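# Three arms load balls into a pivoting covered tray

## Task

A tray balanced on one pivot sits under a transparent cover. Get exactly one ball into each of its three seats, feeding them through the chutes in the cover's roof if you like. Release each ball only once its bottom is at or below the chute's rim, since letting go higher can lose some or all of the credit. Keep the load balanced at every moment: an uneven load tips the tray at once and the balls roll away. The balls must stay seated without any robot holding them when the scene ends. Arm feet (metres, heading in degrees counter-clockwise from +x): arm1 at x=+0.53 y=+0.03 z=+0.79 heading -172; arm2 at x=-0.19 y=+0.53 z=+0.79 heading -84; arm3 at x=-0.18 y=-0.47 z=+0.81 heading +80.

## Robot and tools

Setup. Three identical i2rt Big YAM arms (arm1, arm2, arm3), each with six revolute joints, a two-finger gripper and a wrist camera (arm1_cam_wrist, arm2_cam_wrist, arm3_cam_wrist). Two fixed room cameras: cam_high and cam_low. All positions use one shared scene frame: origin on the floor, +z up, units in metres. The hand point lies midway between the fingertips; its z axis runs along the fingers and the fingers close along its y axis. Reach is about 1.0 m from the joint1 axis. Arms do not coordinate with each other, so a stalled arm does not pause the rest.

execute_actions. Argument "actions" is a list holding one action or none (an empty list only fetches state and images). The action is an object keyed by arm name; each arm entry has a "joints" object mapping joint names to absolute targets (not offsets): joint1_rad..joint6_rad in radians and gripper_m in metres (fingertip gap). Any subset of arms and joints may be given; all start together and may finish at different times. An omitted joint may still be driving toward an earlier target. Ranges and done-tolerances: joint1_rad -2.879..2.879 (±0.045), base rotation, positive is counter-clockwise seen from above, 0 points along the foot's heading. joint2_rad 0..3.141 (±0.14), shoulder, 0 = upper arm back and near level, increasing lifts it up then forward. joint3_rad 0..3.019 (±0.09), elbow, 0 = folded, increasing opens. joint4_rad -1.692..1.57 (±0.055), hand pitch, positive tilts fingers up. joint5_rad -1.57..1.57 (±0.03), sideways swing, positive toward the arm's right. joint6_rad -2.094..2.094 (±0.035), roll, positive clockwise viewed from behind the hand. gripper_m 0..0.093 (±0.003); grip force roughly 50-62 N per pad. One action runs at most 15 s. Because joints move at different speeds, the hand can sweep a wide path between postures. Optional "cameras": list of names or "all"; omitted/null means all, [] means none; an unknown name or an out-of-range value or unknown key rejects the whole call with no motion. Images come from the end of the call, in the order given by the "pictures" line. Example: {"arm1": {"joints": {"gripper_m": 0.05}}, "arm2": {"joints": {"joint1_rad": 0.3}}}.

wait: "seconds" 0 to 10; commands nothing new, returns state and images as an empty action would. zoom_image: "camera" plus "region" [x0, y0, x1, y1] in pixels of that camera's most recent full image, origin top-left, at most 504x504. read_manual: returns only licence texts (section "licences"); no motion. finished_scene: "scene" (1 or 2) closes the current scene irreversibly and reports success; the goal must already hold and keep holding. Replying with no tool call ends all remaining scenes.

Reading results. joint_status tells how each commanded joint ended: off_target (stopped short, may still be pushing), contact_stop or time_out (target dropped, joint holds where it stopped; after time_out a joint may keep a nearby target and keep pushing, listed under on_its_own), not_followed (a safety check withheld the arm's targets; the arm may retry them on later actions until valid targets arrive or the path clears; gripper commands still run), limit_stop_at_motor_heat (stopped by overheating; resend the target). A "joint command not followed" line, usually with a "cause:", marks a withheld arm. on_its_own lists what this call did not command; "held at" gives the held target, not the actual position. To relieve a pushing joint, command its reported position. Very small target changes may not move a joint. A joint carrying a load sags. Joint torques are listed per arm joint in joint_positions order; they include offsets, friction and noise, so treat them as rough. MOTOR HOT appears at 85 °C; at 100 °C an OVER-TEMPERATURE FAULT drops that arm entirely. Heat builds while holding loads or pushing, including during your thinking time, and partly carries into the next scene.

Cameras. Calibration (K, distortion D, T_world_to_cam mapping scene frame to camera, pos_world) is given per camera in OpenCV convention at 672x504; actual cameras may differ by a couple of degrees and millimetres, and wrist camera poses also inherit joint reading errors. Results list cameras whose numbers changed.

Cautions. Do not let go of a ball while its bottom is above the chute rim. Fill the seats so the tray never goes unbalanced. Never squeeze two arms together; the self/inter-arm check ignores fingers, gripper housings and wrist cameras and may react late. The arms keep pushing on contact, so avoid driving into the cover, tray or table. Don't knock objects out of the work area. Brief disturbances may nudge loose objects. A stop in one call skips later motion calls in that reply.

Each tool is called after ">>>" as name(argument=value, ...) on one line, values as JSON.

## Session

I'll start by looking at the scene.

>>> execute_actions(actions=[])

Scene clock: 0.00 s.
Joint torques (N m, as the arm reports them, + toward a larger angle): no reading
Motor temperatures (°C, as the motors report them): arm1=[17 19 17 20 21 18] | arm2=[17 18 20 19 20 18] | arm3=[21 21 20 17 17 17]
arm1.joint_positions: joint1_rad=+0.378 joint2_rad=+0.300 joint3_rad=+1.560 joint4_rad=-1.618 joint5_rad=-0.170 joint6_rad=+0.501 gripper_m=+0.094
arm1.joint_status: not commanded
arm1.hand: x=+0.5287 y=+0.0007 z=+1.3739 quat_wxyz=(-0.341, -0.815, -0.051, +0.466) (m; scene frame)
arm2.joint_positions: joint1_rad=-0.587 joint2_rad=+0.379 joint3_rad=+1.476 joint4_rad=-1.335 joint5_rad=+0.011 joint6_rad=-0.030 gripper_m=+0.095
arm2.joint_status: not commanded
arm2.hand: x=-0.2403 y=+0.4393 z=+1.4018 quat_wxyz=(-0.309, -0.668, -0.414, +0.536) (m; scene frame)
arm3.joint_positions: joint1_rad=+0.409 joint2_rad=+0.371 joint3_rad=+1.354 joint4_rad=-1.561 joint5_rad=-0.047 joint6_rad=-0.577 gripper_m=+0.095
arm3.joint_status: not commanded
arm3.hand: x=-0.2193 y=-0.3611 z=+1.3267 quat_wxyz=(-0.378, +0.821, -0.316, -0.290) (m; scene frame)
pictures: arm1_cam_wrist, arm2_cam_wrist, arm3_cam_wrist, cam_high, cam_low
Images, in order (width x height): arm1_cam_wrist 672x504, arm2_cam_wrist 672x504, arm3_cam_wrist 672x504, cam_high 672x504, cam_low 672x504.

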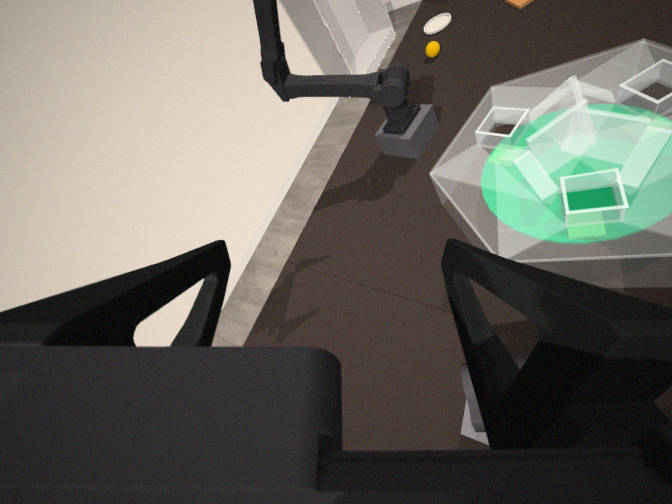

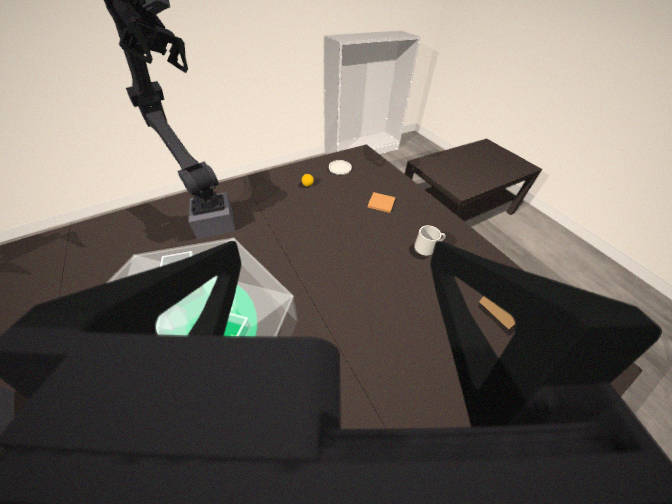

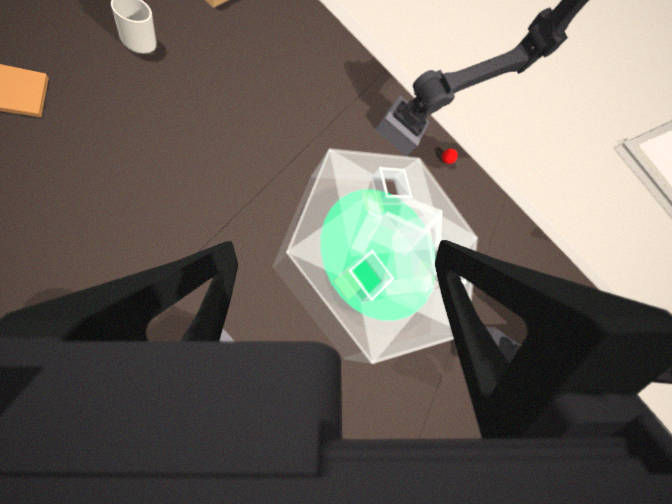

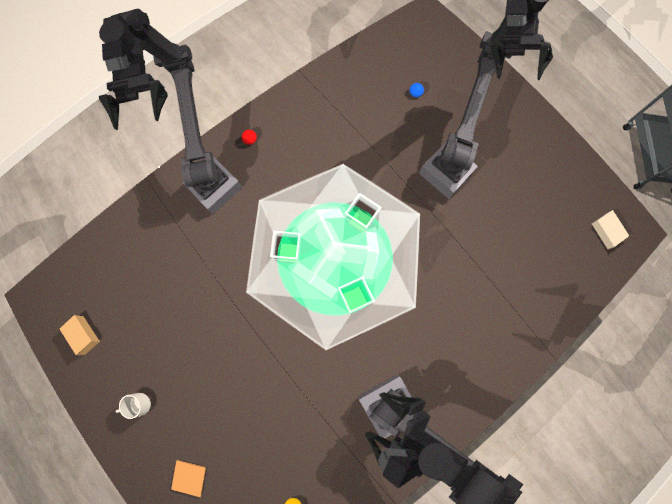

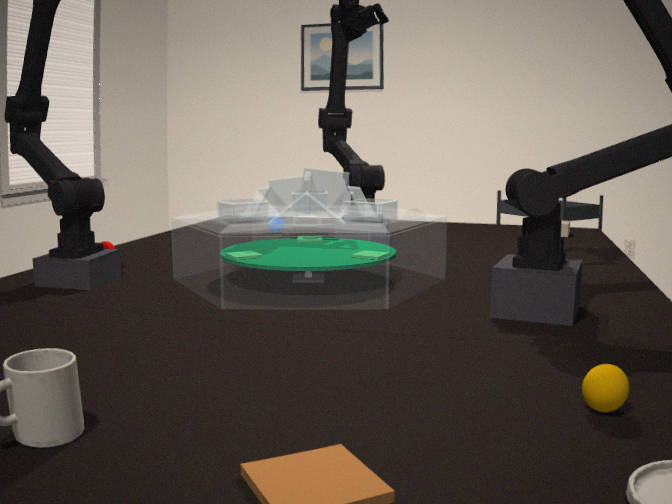

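>>> zoom_image(camera="cam_high", region=[230, 150, 440, 360])

>>> zoom_image(camera="cam_low", region=[160, 150, 460, 330])

>>> zoom_image(camera="arm1_cam_wrist", region=[420, 30, 672, 290])

Region (230, 150, 440, 360) of cam_high's 672x504 image, scaled by 2.400, with more detail than that image has.

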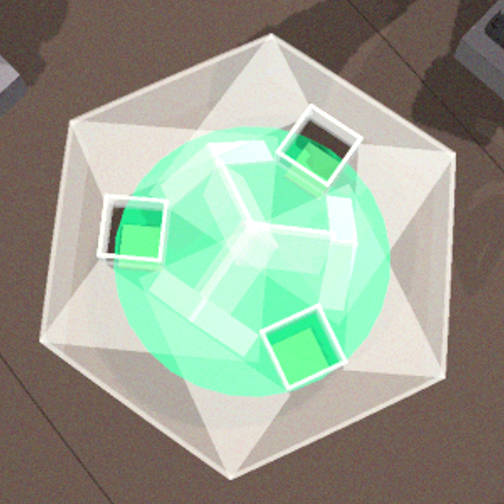

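Region (160, 150, 460, 330) of cam_low's 672x504 image, scaled by 1.680, with more detail than that image has; it fills the top 302 rows of this view, and the rest is white.

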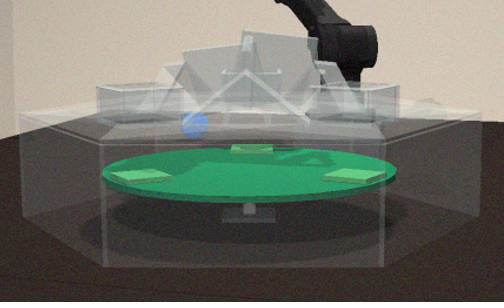

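Region (420, 30, 672, 290) of arm1_cam_wrist's 672x504 image, scaled by 1.938, with more detail than that image has; it fills the left 488 columns of this view, and the rest is white.

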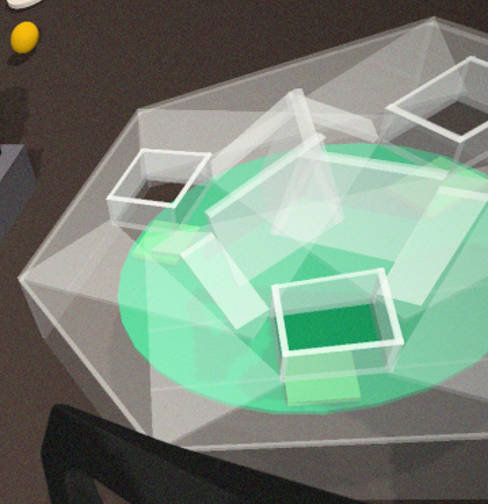

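>>> zoom_image(camera="cam_high", region=[219, 107, 279, 167])

>>> zoom_image(camera="cam_high", region=[387, 60, 447, 120])

>>> zoom_image(camera="cam_high", region=[263, 444, 323, 504])

>>> zoom_image(camera="cam_low", region=[556, 340, 672, 456])

Region (219, 107, 279, 167) of cam_high's 672x504 image, scaled by 8.400, with more detail than that image has.

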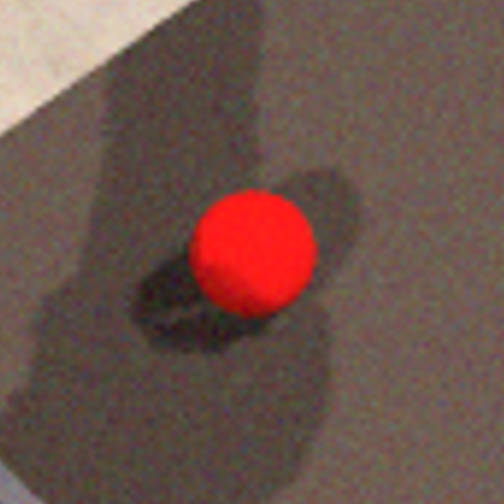

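Region (387, 60, 447, 120) of cam_high's 672x504 image, scaled by 8.400, with more detail than that image has.

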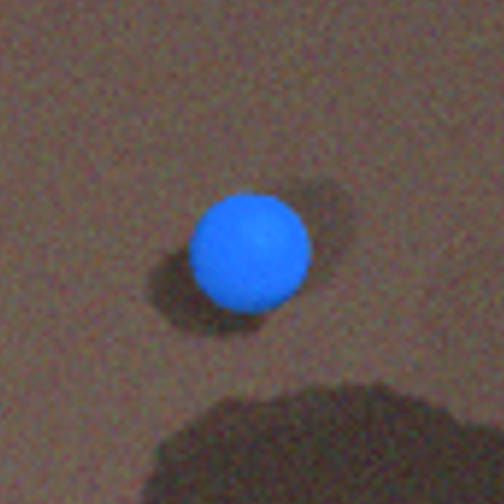

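Region (263, 444, 323, 504) of cam_high's 672x504 image, scaled by 8.400, with more detail than that image has.

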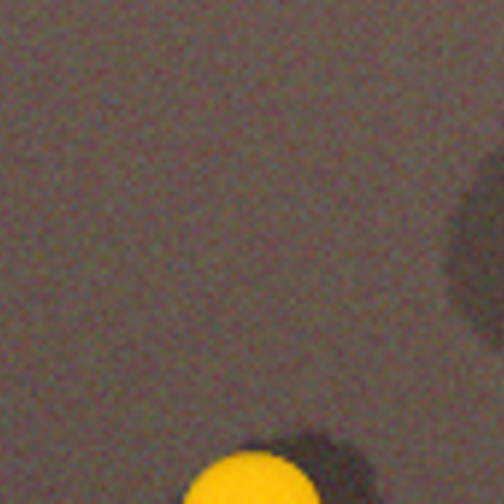

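Region (556, 340, 672, 456) of cam_low's 672x504 image, scaled by 4.345, with more detail than that image has.

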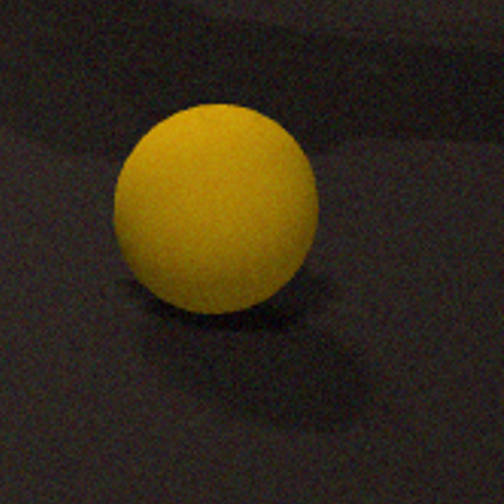

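>>> zoom_image(camera="cam_high", region=[170, 145, 254, 229])

>>> zoom_image(camera="cam_high", region=[410, 130, 494, 214])

>>> zoom_image(camera="cam_high", region=[350, 365, 434, 449])

Region (170, 145, 254, 229) of cam_high's 672x504 image, scaled by 6.000, with more detail than that image has.

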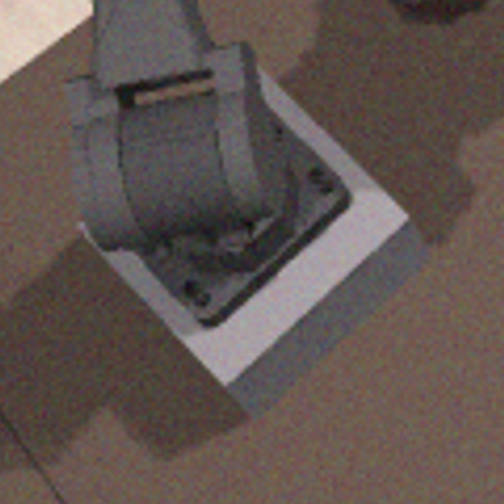

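Region (410, 130, 494, 214) of cam_high's 672x504 image, scaled by 6.000, with more detail than that image has.

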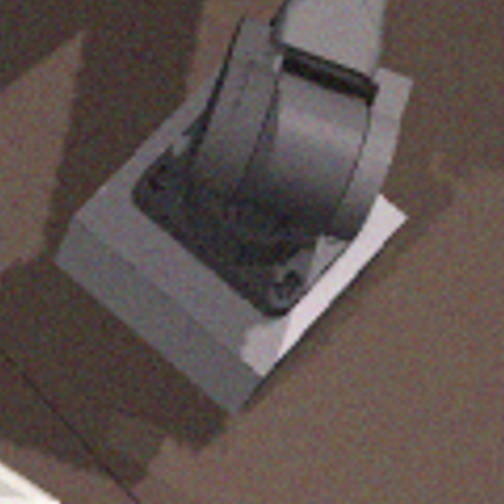

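Region (350, 365, 434, 449) of cam_high's 672x504 image, scaled by 6.000, with more detail than that image has.

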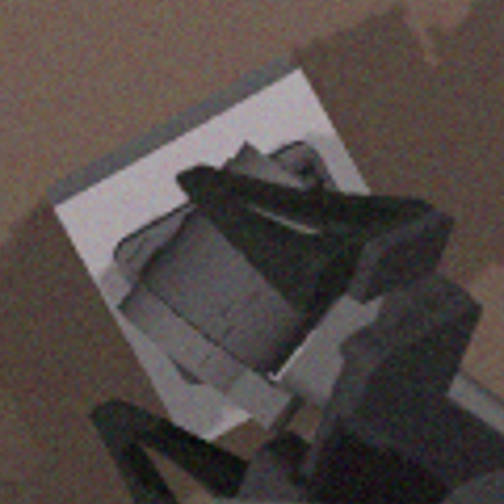

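>>> execute_actions(actions=[{"arm1":{"joints":{"gripper_m":0.07}}}], cameras=[])

>>> execute_actions(actions=[{"arm2":{"joints":{"gripper_m":0.07}}}], cameras=[])

>>> execute_actions(actions=[{"arm3":{"joints":{"gripper_m":0.07}}}], cameras=[])

>>> execute_actions(actions=[{"arm1":{"joints":{"joint1_rad":-2.152,"joint2_rad":1.374,"joint3_rad":1.035,"joint4_rad":-1.231,"joint5_rad":0,"joint6_rad":0,"gripper_m":0.093}},"arm2":{"joints":{"joint1_rad":1.842,"joint2_rad":0.986,"joint3_rad":0.737,"joint4_rad":-1.323,"joint5_rad":0,"joint6_rad":0,"gripper_m":0.093}},"arm3":{"joints":{"joint1_rad":1.893,"joint2_rad":1.621,"joint3_rad":1.242,"joint4_rad":-1.192,"joint5_rad":0,"joint6_rad":0,"gripper_m":0.093}}}])

Scene clock: 16.13 s.
Joint torques (N m, as the arm reports them, + toward a larger angle): arm1=[-1.03  7.11  4.94  2.07 -0.15 -0.02] | arm2=[-0.3   7.97  6.72  2.85  0.06 -0.05] | arm3=[-0.68  6.94  8.33  2.2  -0.02  0.05]
Motor temperatures (°C, as the motors report them): arm1=[17 19 17 21 21 18] | arm2=[17 19 22 20 20 18] | arm3=[21 21 21 17 17 17]
arm1.joint_positions: joint1_rad=+0.378 joint2_rad=+0.300 joint3_rad=+1.560 joint4_rad=-1.618 joint5_rad=-0.170 joint6_rad=+0.501 gripper_m=+0.070
arm1.joint_status: all done
arm1.hand: x=+0.5287 y=+0.0007 z=+1.3739 quat_wxyz=(-0.341, -0.815, -0.051, +0.466) (m; scene frame)
arm2.joint_positions: joint1_rad=-0.587 joint2_rad=+0.379 joint3_rad=+1.476 joint4_rad=-1.335 joint5_rad=+0.011 joint6_rad=-0.030 gripper_m=+0.095
arm2.joint_status: not commanded
arm2.hand: x=-0.2403 y=+0.4393 z=+1.4018 quat_wxyz=(-0.309, -0.668, -0.414, +0.536) (m; scene frame)
arm3.joint_positions: joint1_rad=+0.409 joint2_rad=+0.371 joint3_rad=+1.354 joint4_rad=-1.561 joint5_rad=-0.047 joint6_rad=-0.577 gripper_m=+0.095
arm3.joint_status: not commanded
arm3.hand: x=-0.2193 y=-0.3611 z=+1.3267 quat_wxyz=(-0.378, +0.821, -0.316, -0.290) (m; scene frame)
pictures: none
No camera images: the call's "cameras" was empty. Leave "cameras" out to get every camera's image.

Scene clock: 16.63 s.
Joint torques (N m, as the arm reports them, + toward a larger angle): arm1=[-0.86  7.42  4.93  2.06 -0.13 -0.02] | arm2=[-0.39  8.1   6.76  2.81  0.06 -0.02] | arm3=[-0.41  7.12  8.42  2.08 -0.02  0.05]
Motor temperatures (°C, as the motors report them): arm1=[17 19 17 21 21 18] | arm2=[17 19 22 20 20 18] | arm3=[21 21 21 17 17 17]
arm1.joint_positions: joint1_rad=+0.378 joint2_rad=+0.300 joint3_rad=+1.560 joint4_rad=-1.618 joint5_rad=-0.170 joint6_rad=+0.501 gripper_m=+0.070
arm1.joint_status: not commanded
arm1.hand: x=+0.5287 y=+0.0007 z=+1.3739 quat_wxyz=(-0.341, -0.815, -0.051, +0.466) (m; scene frame)
arm2.joint_positions: joint1_rad=-0.587 joint2_rad=+0.379 joint3_rad=+1.476 joint4_rad=-1.335 joint5_rad=+0.011 joint6_rad=-0.030 gripper_m=+0.070
arm2.joint_status: all done
arm2.hand: x=-0.2403 y=+0.4393 z=+1.4018 quat_wxyz=(-0.309, -0.668, -0.414, +0.536) (m; scene frame)
arm3.joint_positions: joint1_rad=+0.409 joint2_rad=+0.371 joint3_rad=+1.354 joint4_rad=-1.561 joint5_rad=-0.047 joint6_rad=-0.577 gripper_m=+0.095
arm3.joint_status: not commanded
arm3.hand: x=-0.2193 y=-0.3611 z=+1.3267 quat_wxyz=(-0.378, +0.821, -0.316, -0.290) (m; scene frame)
pictures: none
No camera images: the call's "cameras" was empty. Leave "cameras" out to get every camera's image.

Scene clock: 17.13 s.
Joint torques (N m, as the arm reports them, + toward a larger angle): arm1=[-0.86  7.27  4.94  1.86 -0.13 -0.04] | arm2=[-0.23  8.36  6.73  2.94  0.05 -0.06] | arm3=[-0.38  6.74  8.3   2.18 -0.02  0.05]
Motor temperatures (°C, as the motors report them): arm1=[17 19 17 21 21 18] | arm2=[17 19 22 20 20 18] | arm3=[21 21 21 17 17 17]
arm1.joint_positions: joint1_rad=+0.378 joint2_rad=+0.300 joint3_rad=+1.560 joint4_rad=-1.618 joint5_rad=-0.170 joint6_rad=+0.501 gripper_m=+0.070
arm1.joint_status: not commanded
arm1.hand: x=+0.5287 y=+0.0007 z=+1.3739 quat_wxyz=(-0.341, -0.815, -0.051, +0.466) (m; scene frame)
arm2.joint_positions: joint1_rad=-0.587 joint2_rad=+0.379 joint3_rad=+1.476 joint4_rad=-1.335 joint5_rad=+0.011 joint6_rad=-0.030 gripper_m=+0.070
arm2.joint_status: not commanded
arm2.hand: x=-0.2403 y=+0.4393 z=+1.4018 quat_wxyz=(-0.309, -0.668, -0.414, +0.536) (m; scene frame)
arm3.joint_positions: joint1_rad=+0.409 joint2_rad=+0.371 joint3_rad=+1.354 joint4_rad=-1.561 joint5_rad=-0.047 joint6_rad=-0.577 gripper_m=+0.070
arm3.joint_status: all done
arm3.hand: x=-0.2193 y=-0.3611 z=+1.3267 quat_wxyz=(-0.378, +0.821, -0.316, -0.290) (m; scene frame)
pictures: none
No camera images: the call's "cameras" was empty. Leave "cameras" out to get every camera's image.

Scene clock: 19.43 s.
Joint torques (N m, as the arm reports them, + toward a larger angle): arm1=[-0.96 -9.54  7.95  0.   -0.03 -0.12] | arm2=[-0.09 -5.22  7.62  0.58  0.07  0.07] | arm3=[ -1.11 -15.96   8.95   0.54   0.     0.1 ]
Motor temperatures (°C, as the motors report them): arm1=[17 19 18 21 21 18] | arm2=[17 19 22 20 20 18] | arm3=[21 22 21 17 17 17]
arm1.joint_positions: joint1_rad=-2.152 joint2_rad=+1.372 joint3_rad=+1.035 joint4_rad=-1.235 joint5_rad=-0.001 joint6_rad=+0.015 gripper_m=+0.093
arm1.joint_status: all done
arm1.hand: x=+0.6950 y=+0.3691 z=+0.9253 quat_wxyz=(-0.007, -0.526, +0.850, -0.003) (m; scene frame)
arm2.joint_positions: joint1_rad=+1.840 joint2_rad=+0.995 joint3_rad=+0.744 joint4_rad=-1.320 joint5_rad=-0.001 joint6_rad=-0.009 gripper_m=+0.093
arm2.joint_status: all done
arm2.hand: x=+0.0385 y=+0.6221 z=+0.9305 quat_wxyz=(+0.000, +0.191, -0.982, +0.000) (m; scene frame)
arm3.joint_positions: joint1_rad=+1.899 joint2_rad=+1.606 joint3_rad=+1.248 joint4_rad=-1.193 joint5_rad=+0.000 joint6_rad=-0.009 gripper_m=+0.093
arm3.joint_status: all done
arm3.hand: x=-0.6453 y=-0.5364 z=+0.9373 quat_wxyz=(+0.000, +0.997, +0.080, -0.008) (m; scene frame)
pictures: arm1_cam_wrist, arm2_cam_wrist, arm3_cam_wrist, cam_high, cam_low
camera_calibration (this result's frames):
arm1_cam_wrist: T_world_to_cam=[[0.903624, -0.428325, -0.00145999, -0.466389], [-0.343093, -0.725844, 0.596187, -0.0443475], [-0.256421, -0.538227, -0.802844, 1.24035], [0, 0, 0, 1]] pos_world=[0.724278, 0.435637, 1.02157]
arm2_cam_wrist: T_world_to_cam=[[0.370617, -0.928785, -0.000823594, 0.564598], [-0.757754, -0.302882, 0.577989, -0.315421], [-0.537077, -0.213588, -0.816044, 1.04018], [0, 0, 0, 1]] pos_world=[0.110396, 0.651026, 1.03161]
arm3_cam_wrist: T_world_to_cam=[[-0.159044, 0.987187, 0.0128908, 0.416669], [0.814378, 0.1238, 0.566976, 0.0689818], [0.558115, 0.100672, -0.823634, 1.30954], [0, 0, 0, 1]] pos_world=[-0.720783, -0.551704, 1.0341]
Images, in order (width x height): arm1_cam_wrist 672x504, arm2_cam_wrist 672x504, arm3_cam_wrist 672x504, cam_high 672x504, cam_low 672x504.

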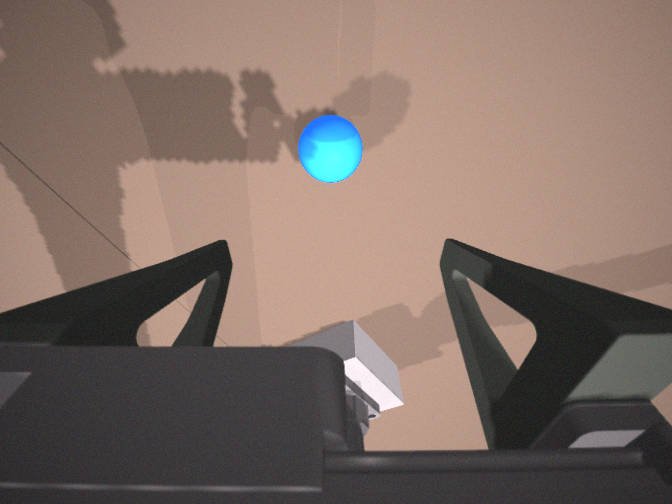

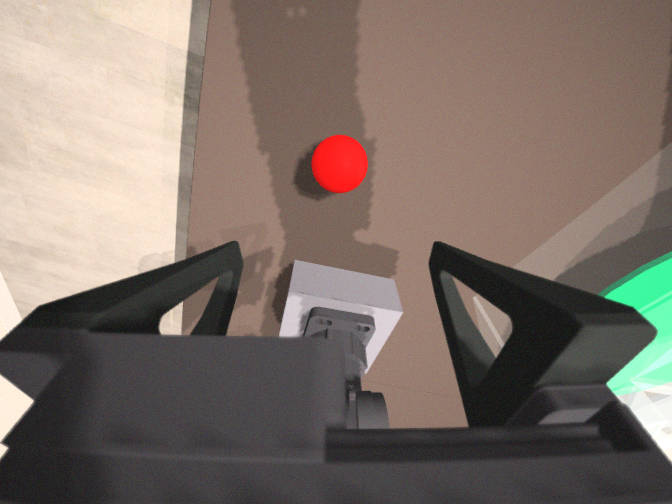

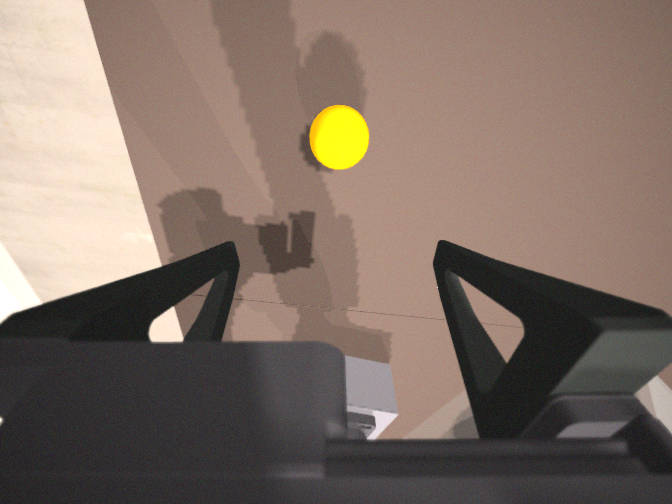

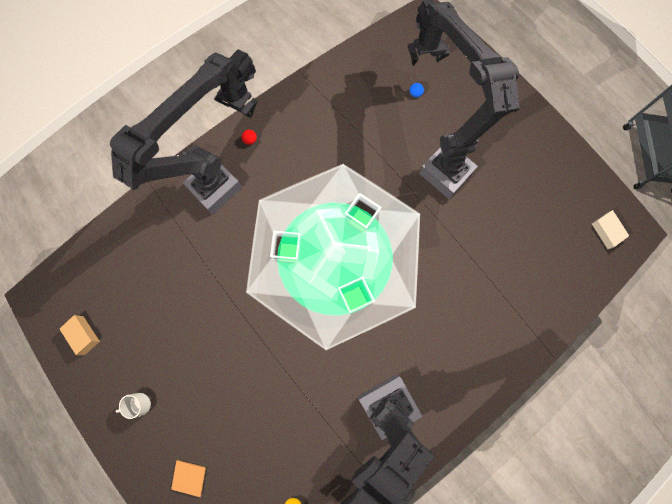

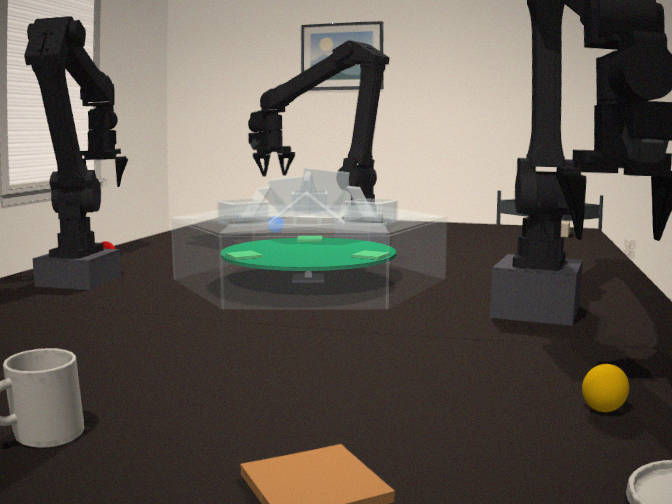

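>>> execute_actions(actions=[{"arm1":{"joints":{"joint1_rad":-2.139,"joint2_rad":1.660,"joint3_rad":0.798,"joint4_rad":-0.708,"joint5_rad":0,"joint6_rad":0}},"arm2":{"joints":{"joint1_rad":1.827,"joint2_rad":1.351,"joint3_rad":0.417,"joint4_rad":-0.637,"joint5_rad":0,"joint6_rad":0}},"arm3":{"joints":{"joint1_rad":1.893,"joint2_rad":1.913,"joint3_rad":1.087,"joint4_rad":-0.744,"joint5_rad":0,"joint6_rad":0}}}])

Scene clock: 24.33 s.
Joint torques (N m, as the arm reports them, + toward a larger angle): arm1=[  0.21 -12.05   5.99   0.39  -0.05  -0.15] | arm2=[-0.4  -6.74  5.45  1.33  0.08  0.04] | arm3=[ -1.36 -19.87   7.07   0.9    0.01   0.11]
Motor temperatures (°C, as the motors report them): arm1=[17 19 18 21 21 18] | arm2=[17 19 22 20 20 18] | arm3=[21 22 22 17 17 17]
arm1.joint_positions: joint1_rad=-2.152 joint2_rad=+1.673 joint3_rad=+0.789 joint4_rad=-0.720 joint5_rad=-0.001 joint6_rad=+0.014 gripper_m=+0.093
arm1.joint_status: all done
arm1.hand: x=+0.6885 y=+0.3562 z=+0.7417 quat_wxyz=(-0.021, -0.526, +0.850, -0.012) (m; scene frame)
arm2.joint_positions: joint1_rad=+1.834 joint2_rad=+1.360 joint3_rad=+0.407 joint4_rad=-0.654 joint5_rad=-0.001 joint6_rad=-0.009 gripper_m=+0.093
arm2.joint_status: all done
arm2.hand: x=+0.0193 y=+0.6129 z=+0.7439 quat_wxyz=(+0.017, +0.188, -0.982, +0.004) (m; scene frame)
arm3.joint_positions: joint1_rad=+1.899 joint2_rad=+1.921 joint3_rad=+1.082 joint4_rad=-0.756 joint5_rad=+0.000 joint6_rad=-0.009 gripper_m=+0.093
arm3.joint_status: all done
arm3.hand: x=-0.6436 y=-0.5360 z=+0.7432 quat_wxyz=(-0.002, +0.997, +0.080, +0.014) (m; scene frame)
pictures: arm1_cam_wrist, arm2_cam_wrist, arm3_cam_wrist, cam_high, cam_low
camera_calibration (this result's frames):
arm1_cam_wrist: T_world_to_cam=[[0.903789, -0.427975, -0.00163581, -0.466375], [-0.334226, -0.70819, 0.6219, 0.0219705], [-0.267316, -0.56152, -0.783095, 1.08545], [0, 0, 0, 1]] pos_world=[0.719005, 0.425462, 0.835581]
arm2_cam_wrist: T_world_to_cam=[[0.365562, -0.930786, -0.0010244, 0.564532], [-0.73935, -0.291045, 0.607169, -0.254225], [-0.565443, -0.221201, -0.794572, 0.864948], [0, 0, 0, 1]] pos_world=[0.0947461, 0.642795, 0.842199]
arm3_cam_wrist: T_world_to_cam=[[-0.159554, 0.98711, 0.0124899, 0.418895], [0.788564, 0.11983, 0.603164, 0.131922], [0.593893, 0.106087, -0.797519, 1.15516], [0, 0, 0, 1]] pos_world=[-0.723234, -0.551851, 0.83646]
Images, in order (width x height): arm1_cam_wrist 672x504, arm2_cam_wrist 672x504, arm3_cam_wrist 672x504, cam_high 672x504, cam_low 672x504.

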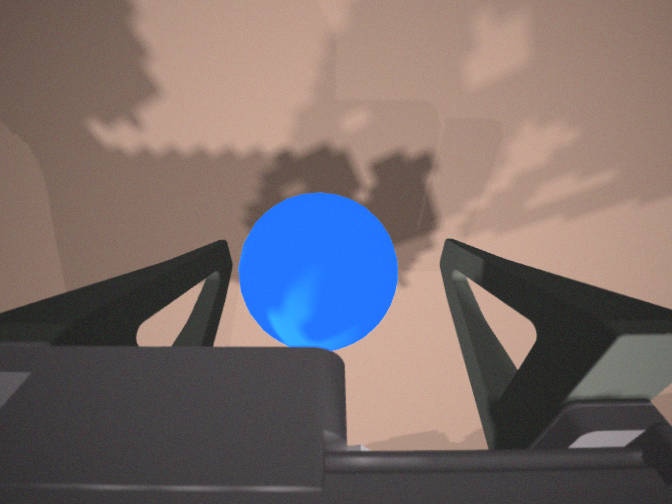

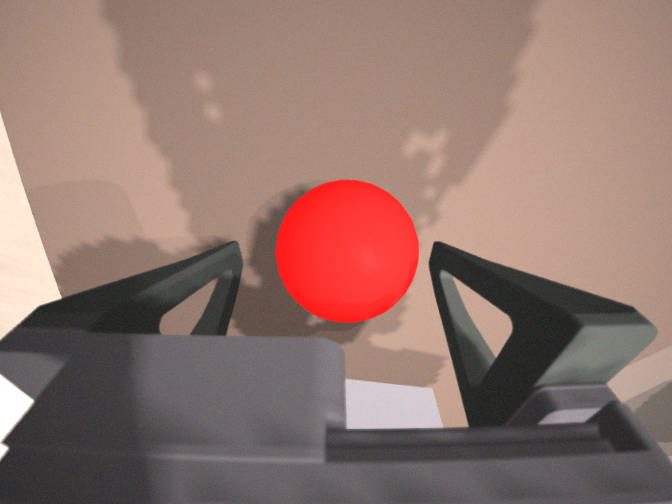

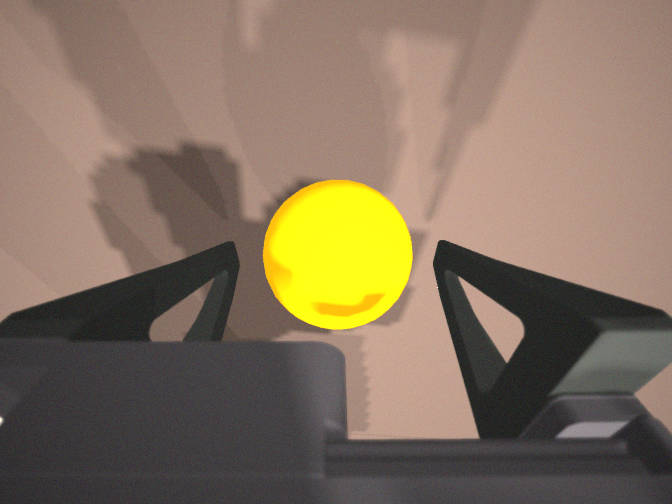

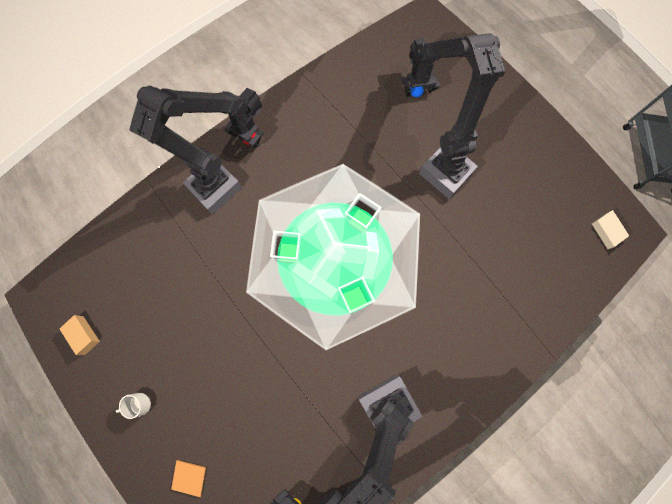

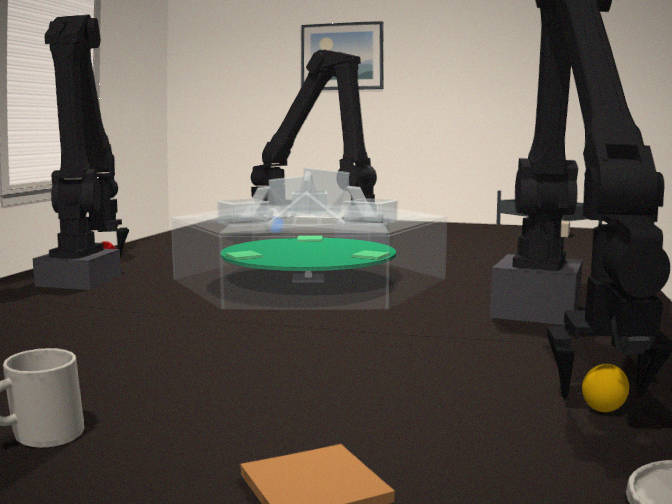

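>>> execute_actions(actions=[{"arm1":{"joints":{"joint1_rad":-2.125,"joint2_rad":1.638,"joint4_rad":-0.700}},"arm2":{"joints":{"joint1_rad":1.812,"joint4_rad":-0.608}},"arm3":{"joints":{"joint2_rad":1.900,"joint4_rad":-0.720}}}], cameras=["arm1_cam_wrist","arm2_cam_wrist","arm3_cam_wrist"])

Scene clock: 27.10 s.
Joint torques (N m, as the arm reports them, + toward a larger angle): arm1=[ -0.35 -12.25   6.18   0.53  -0.02  -0.15] | arm2=[-0.44 -6.73  5.61  1.4   0.06  0.08] | arm3=[ -1.27 -20.01   7.12   0.92   0.01   0.12]
Motor temperatures (°C, as the motors report them): arm1=[17 19 18 21 21 18] | arm2=[17 19 22 20 20 18] | arm3=[21 22 22 17 17 17]
arm1.joint_positions: joint1_rad=-2.134 joint2_rad=+1.650 joint3_rad=+0.789 joint4_rad=-0.712 joint5_rad=-0.001 joint6_rad=+0.014 gripper_m=+0.093
arm1.joint_status: all done
arm1.hand: x=+0.6852 y=+0.3642 z=+0.7494 quat_wxyz=(-0.008, -0.534, +0.845, -0.003) (m; scene frame)
arm2.joint_positions: joint1_rad=+1.818 joint2_rad=+1.360 joint3_rad=+0.407 joint4_rad=-0.625 joint5_rad=-0.001 joint6_rad=-0.009 gripper_m=+0.093
arm2.joint_status: all done
arm2.hand: x=+0.0270 y=+0.6120 z=+0.7438 quat_wxyz=(+0.003, +0.180, -0.984, +0.001) (m; scene frame)
arm3.joint_positions: joint1_rad=+1.899 joint2_rad=+1.911 joint3_rad=+1.082 joint4_rad=-0.732 joint5_rad=+0.000 joint6_rad=-0.009 gripper_m=+0.093
arm3.joint_status: all done
arm3.hand: x=-0.6513 y=-0.5371 z=+0.7474 quat_wxyz=(+0.000, +0.997, +0.080, -0.003) (m; scene frame)
pictures: arm1_cam_wrist, arm2_cam_wrist, arm3_cam_wrist
camera_calibration (this result's frames):
arm1_cam_wrist: T_world_to_cam=[[0.911314, -0.411709, -0.00173488, -0.470962], [-0.329229, -0.731262, 0.597382, 0.0451367], [-0.247216, -0.543831, -0.801955, 1.08908], [0, 0, 0, 1]] pos_world=[0.713293, 0.431384, 0.845614]
arm2_cam_wrist: T_world_to_cam=[[0.350673, -0.936497, -0.000875599, 0.564624], [-0.759704, -0.285019, 0.584478, -0.234927], [-0.547612, -0.204296, -0.811409, 0.870709], [0, 0, 0, 1]] pos_world=[0.100337, 0.639692, 0.844305]
arm3_cam_wrist: T_world_to_cam=[[-0.159168, 0.987169, 0.012797, 0.418828], [0.808346, 0.122872, 0.575742, 0.170705], [0.566782, 0.101984, -0.817531, 1.15834], [0, 0, 0, 1]] pos_world=[-0.727853, -0.552562, 0.84334]
Images, in order (width x height): arm1_cam_wrist 672x504, arm2_cam_wrist 672x504, arm3_cam_wrist 672x504.

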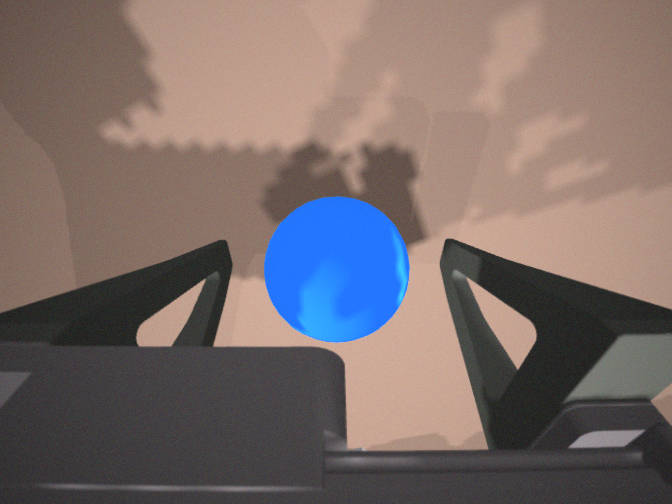

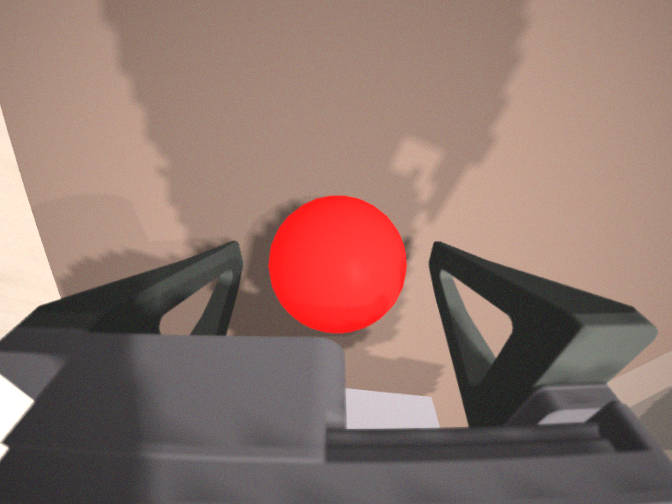

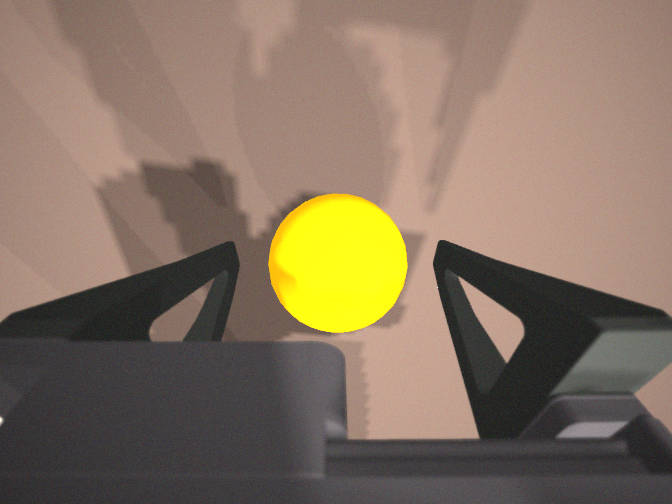

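>>> execute_actions(actions=[{"arm1":{"joints":{"gripper_m":0.045}},"arm2":{"joints":{"gripper_m":0.045}},"arm3":{"joints":{"gripper_m":0.045}}}], cameras=["arm1_cam_wrist","arm2_cam_wrist","arm3_cam_wrist"])

Scene clock: 37.07 s.
Joint torques (N m, as the arm reports them, + toward a larger angle): arm1=[  0.11 -12.11   6.2    0.39  -0.06  -0.12] | arm2=[-0.71 -6.8   5.71  1.54  0.07  0.05] | arm3=[ -0.87 -20.79   7.25   1.13   0.03   0.08]
Motor temperatures (°C, as the motors report them): arm1=[17 20 18 20 21 18] | arm2=[17 19 22 20 20 18] | arm3=[21 23 22 17 17 17]
arm1.joint_positions: joint1_rad=-2.134 joint2_rad=+1.650 joint3_rad=+0.789 joint4_rad=-0.712 joint5_rad=-0.001 joint6_rad=+0.014 gripper_m=+0.056
arm1.joint_status: gripper_m off_target (ended at +0.056, target +0.045)
arm1.hand: x=+0.6853 y=+0.3642 z=+0.7494 quat_wxyz=(-0.008, -0.534, +0.845, -0.004) (m; scene frame)
arm2.joint_positions: joint1_rad=+1.818 joint2_rad=+1.360 joint3_rad=+0.407 joint4_rad=-0.625 joint5_rad=+0.000 joint6_rad=-0.009 gripper_m=+0.056
arm2.joint_status: gripper_m off_target (ended at +0.056, target +0.045)
arm2.hand: x=+0.0271 y=+0.6120 z=+0.7438 quat_wxyz=(+0.003, +0.180, -0.984, +0.001) (m; scene frame)
arm3.joint_positions: joint1_rad=+1.899 joint2_rad=+1.911 joint3_rad=+1.082 joint4_rad=-0.731 joint5_rad=+0.000 joint6_rad=-0.009 gripper_m=+0.056
arm3.joint_status: gripper_m off_target (ended at +0.056, target +0.045)
arm3.hand: x=-0.6515 y=-0.5372 z=+0.7474 quat_wxyz=(+0.000, +0.997, +0.080, -0.003) (m; scene frame)
pictures: arm1_cam_wrist, arm2_cam_wrist, arm3_cam_wrist
camera_calibration (this result's frames):
arm1_cam_wrist: T_world_to_cam=[[0.911474, -0.411356, -0.00135992, -0.471547], [-0.329149, -0.731296, 0.597383, 0.0450936], [-0.246732, -0.544051, -0.801955, 1.08883], [0, 0, 0, 1]] pos_world=[0.713294, 0.431383, 0.845613]
arm2_cam_wrist: T_world_to_cam=[[0.350677, -0.936496, -0.000492034, 0.564271], [-0.759989, -0.284889, 0.58417, -0.234693], [-0.547213, -0.204481, -0.811631, 0.871031], [0, 0, 0, 1]] pos_world=[0.100398, 0.639686, 0.844334]
arm3_cam_wrist: T_world_to_cam=[[-0.158783, 0.987231, 0.0128013, 0.419108], [0.808827, 0.122631, 0.575117, 0.171509], [0.566204, 0.101673, -0.817971, 1.15824], [0, 0, 0, 1]] pos_world=[-0.727972, -0.552549, 0.843401]
Images, in order (width x height): arm1_cam_wrist 672x504, arm2_cam_wrist 672x504, arm3_cam_wrist 672x504.

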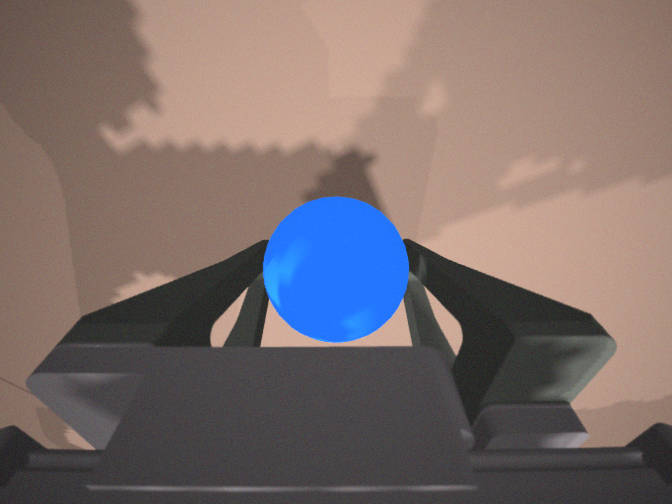

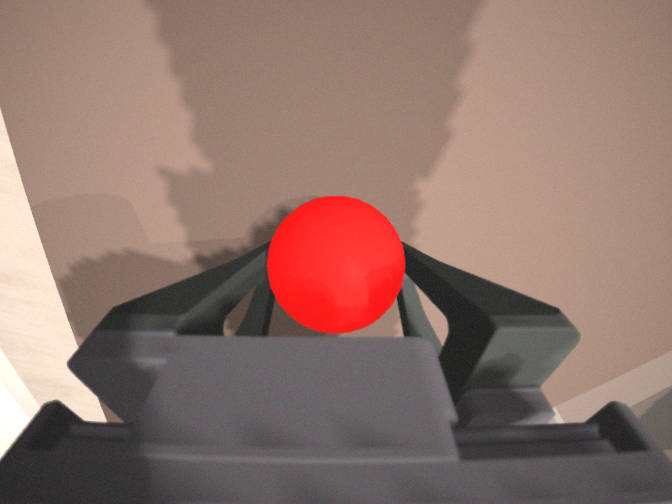

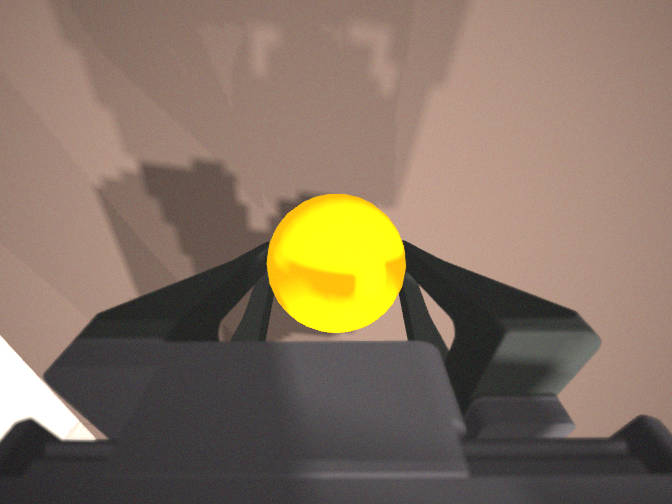

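>>> execute_actions(actions=[{"arm1":{"joints":{"joint1_rad":-1.09,"joint2_rad":1.389,"joint3_rad":1.257,"joint4_rad":-1.438,"joint6_rad":0.41}},"arm2":{"joints":{"joint1_rad":0.043,"joint2_rad":0.9,"joint3_rad":1.03,"joint4_rad":-1.68,"joint6_rad":0.13}},"arm3":{"joints":{"joint1_rad":-0.191,"joint2_rad":1.317,"joint3_rad":1.131,"joint4_rad":-1.384,"joint6_rad":0.66}}}])

Scene clock: 39.30 s.
Joint torques (N m, as the arm reports them, + toward a larger angle): arm1=[-0.31 -9.62  9.94 -0.69  0.02  0.2 ] | arm2=[-0.26 -3.55 11.6   0.11  0.02  0.06] | arm3=[ -1.05 -11.54  11.14   0.07   0.05   0.09]
Motor temperatures (°C, as the motors report them): arm1=[17 20 19 20 21 18] | arm2=[17 19 23 20 20 18] | arm3=[21 23 22 17 17 17]
arm1.joint_positions: joint1_rad=-1.092 joint2_rad=+1.382 joint3_rad=+1.234 joint4_rad=-1.426 joint5_rad=-0.002 joint6_rad=+0.396 gripper_m=+0.056
arm1.joint_status: all done
arm1.hand: x=+0.3069 y=+0.3561 z=+0.9987 quat_wxyz=(-0.008, -0.780, +0.626, -0.002) (m; scene frame)
arm2.joint_positions: joint1_rad=+0.046 joint2_rad=+0.905 joint3_rad=+0.980 joint4_rad=-1.666 joint5_rad=+0.002 joint6_rad=+0.119 gripper_m=+0.056
arm2.joint_status: all done
arm2.hand: x=-0.1557 y=+0.3190 z=+1.0393 quat_wxyz=(+0.008, -0.696, -0.718, -0.005) (m; scene frame)
arm3.joint_positions: joint1_rad=-0.191 joint2_rad=+1.313 joint3_rad=+1.114 joint4_rad=-1.373 joint5_rad=+0.001 joint6_rad=+0.651 gripper_m=+0.056
arm3.joint_status: all done
arm3.hand: x=-0.0529 y=-0.1268 z=+1.0059 quat_wxyz=(-0.002, +0.272, -0.962, +0.000) (m; scene frame)
pictures: arm1_cam_wrist, arm2_cam_wrist, arm3_cam_wrist, cam_high, cam_low
camera_calibration (this result's frames):
arm1_cam_wrist: T_world_to_cam=[[0.972063, 0.234515, -0.00979999, -0.369852], [0.194237, -0.780268, 0.59452, -0.374627], [0.131778, -0.579815, -0.804021, 1.08967], [0, 0, 0, 1]] pos_world=[0.288692, 0.426235, 1.09522]
arm2_cam_wrist: T_world_to_cam=[[-0.999611, -0.0278507, 0.00162038, -0.148131], [-0.0214618, 0.804811, 0.593143, -0.87173], [-0.0178236, 0.592877, -0.805095, 0.772221], [0, 0, 0, 1]] pos_world=[-0.153018, 0.23962, 1.13901]
arm3_cam_wrist: T_world_to_cam=[[0.522863, -0.85231, 0.0134906, -0.0921607], [-0.700217, -0.420426, 0.577008, -0.662265], [-0.486118, -0.311142, -0.816627, 0.87963], [0, 0, 0, 1]] pos_world=[0.0120617, -0.083293, 1.10171]
Images, in order (width x height): arm1_cam_wrist 672x504, arm2_cam_wrist 672x504, arm3_cam_wrist 672x504, cam_high 672x504, cam_low 672x504.

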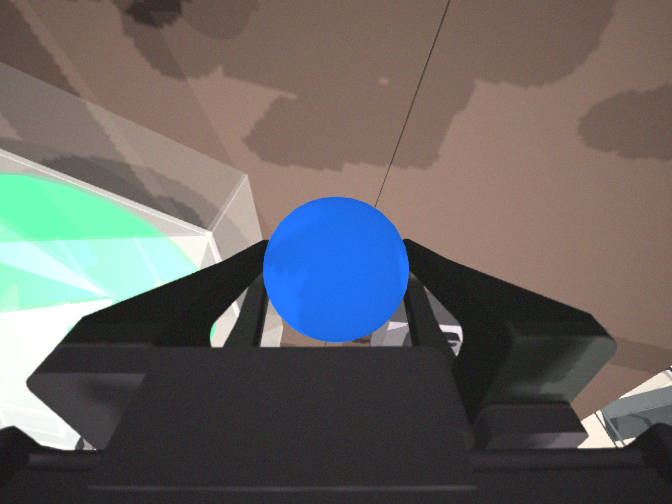

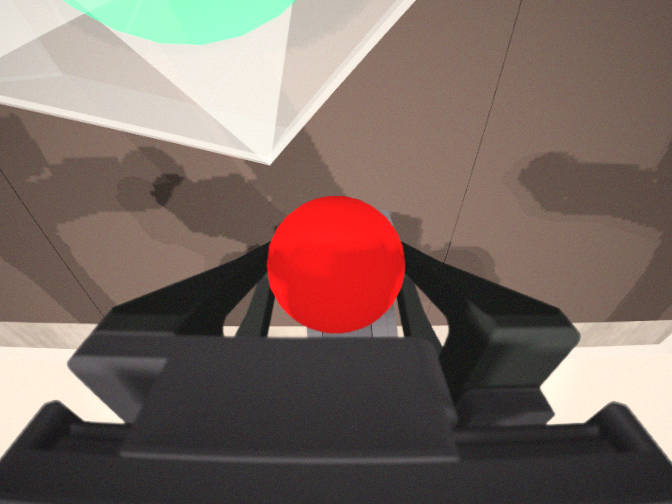

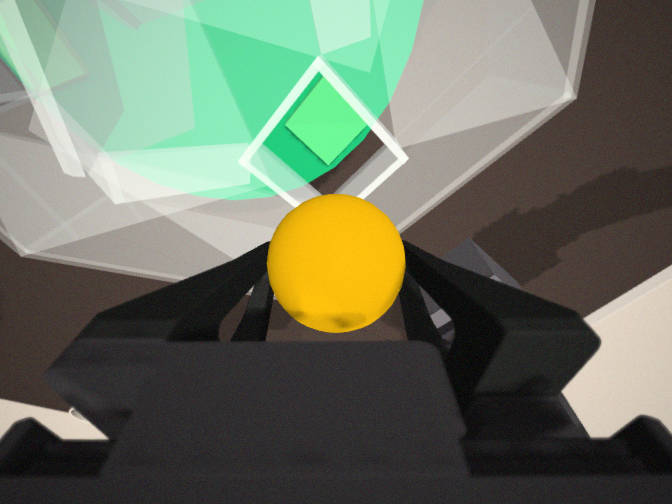

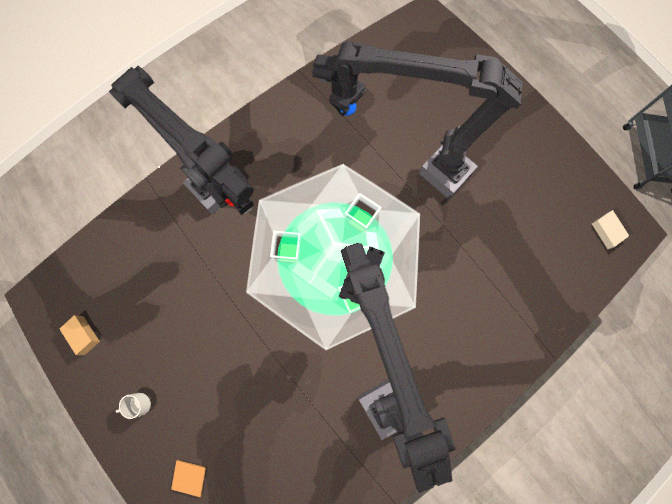

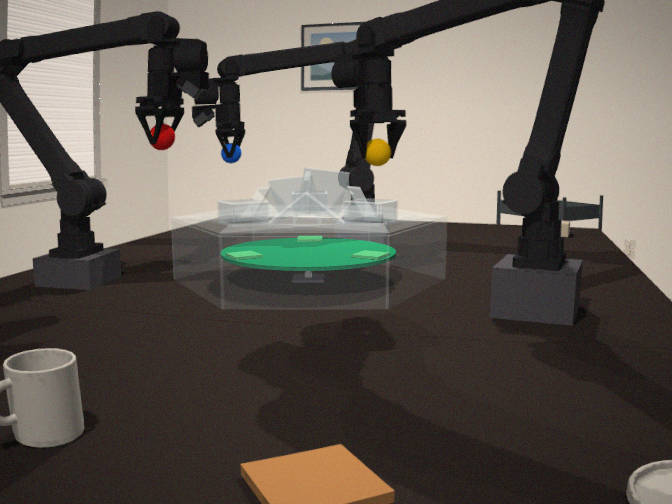

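>>> execute_actions(actions=[], cameras=[])

Scene clock: 43.00 s.
Joint torques (N m, as the arm reports them, + toward a larger angle): arm1=[-0.54 -9.71  9.91 -0.75  0.03  0.23] | arm2=[-0.45 -3.48 11.59  0.12  0.02  0.07] | arm3=[ -0.54 -11.32  11.18   0.15   0.04   0.09]
Motor temperatures (°C, as the motors report them): arm1=[17 20 19 20 21 18] | arm2=[17 19 24 20 20 18] | arm3=[21 23 22 17 17 17]
arm1.joint_positions: joint1_rad=-1.092 joint2_rad=+1.382 joint3_rad=+1.234 joint4_rad=-1.426 joint5_rad=-0.002 joint6_rad=+0.396 gripper_m=+0.056
arm1.joint_status: all done
arm1.hand: x=+0.3069 y=+0.3561 z=+0.9987 quat_wxyz=(-0.008, -0.780, +0.626, -0.002) (m; scene frame)
arm2.joint_positions: joint1_rad=+0.046 joint2_rad=+0.905 joint3_rad=+0.980 joint4_rad=-1.666 joint5_rad=+0.002 joint6_rad=+0.119 gripper_m=+0.056
arm2.joint_status: all done
arm2.hand: x=-0.1557 y=+0.3190 z=+1.0393 quat_wxyz=(+0.008, -0.696, -0.718, -0.005) (m; scene frame)
arm3.joint_positions: joint1_rad=-0.191 joint2_rad=+1.313 joint3_rad=+1.114 joint4_rad=-1.373 joint5_rad=+0.001 joint6_rad=+0.651 gripper_m=+0.056
arm3.joint_status: all done
arm3.hand: x=-0.0529 y=-0.1268 z=+1.0059 quat_wxyz=(-0.002, +0.272, -0.962, +0.000) (m; scene frame)
pictures: none
No camera images: the call's "cameras" was empty. Leave "cameras" out to get every camera's image.


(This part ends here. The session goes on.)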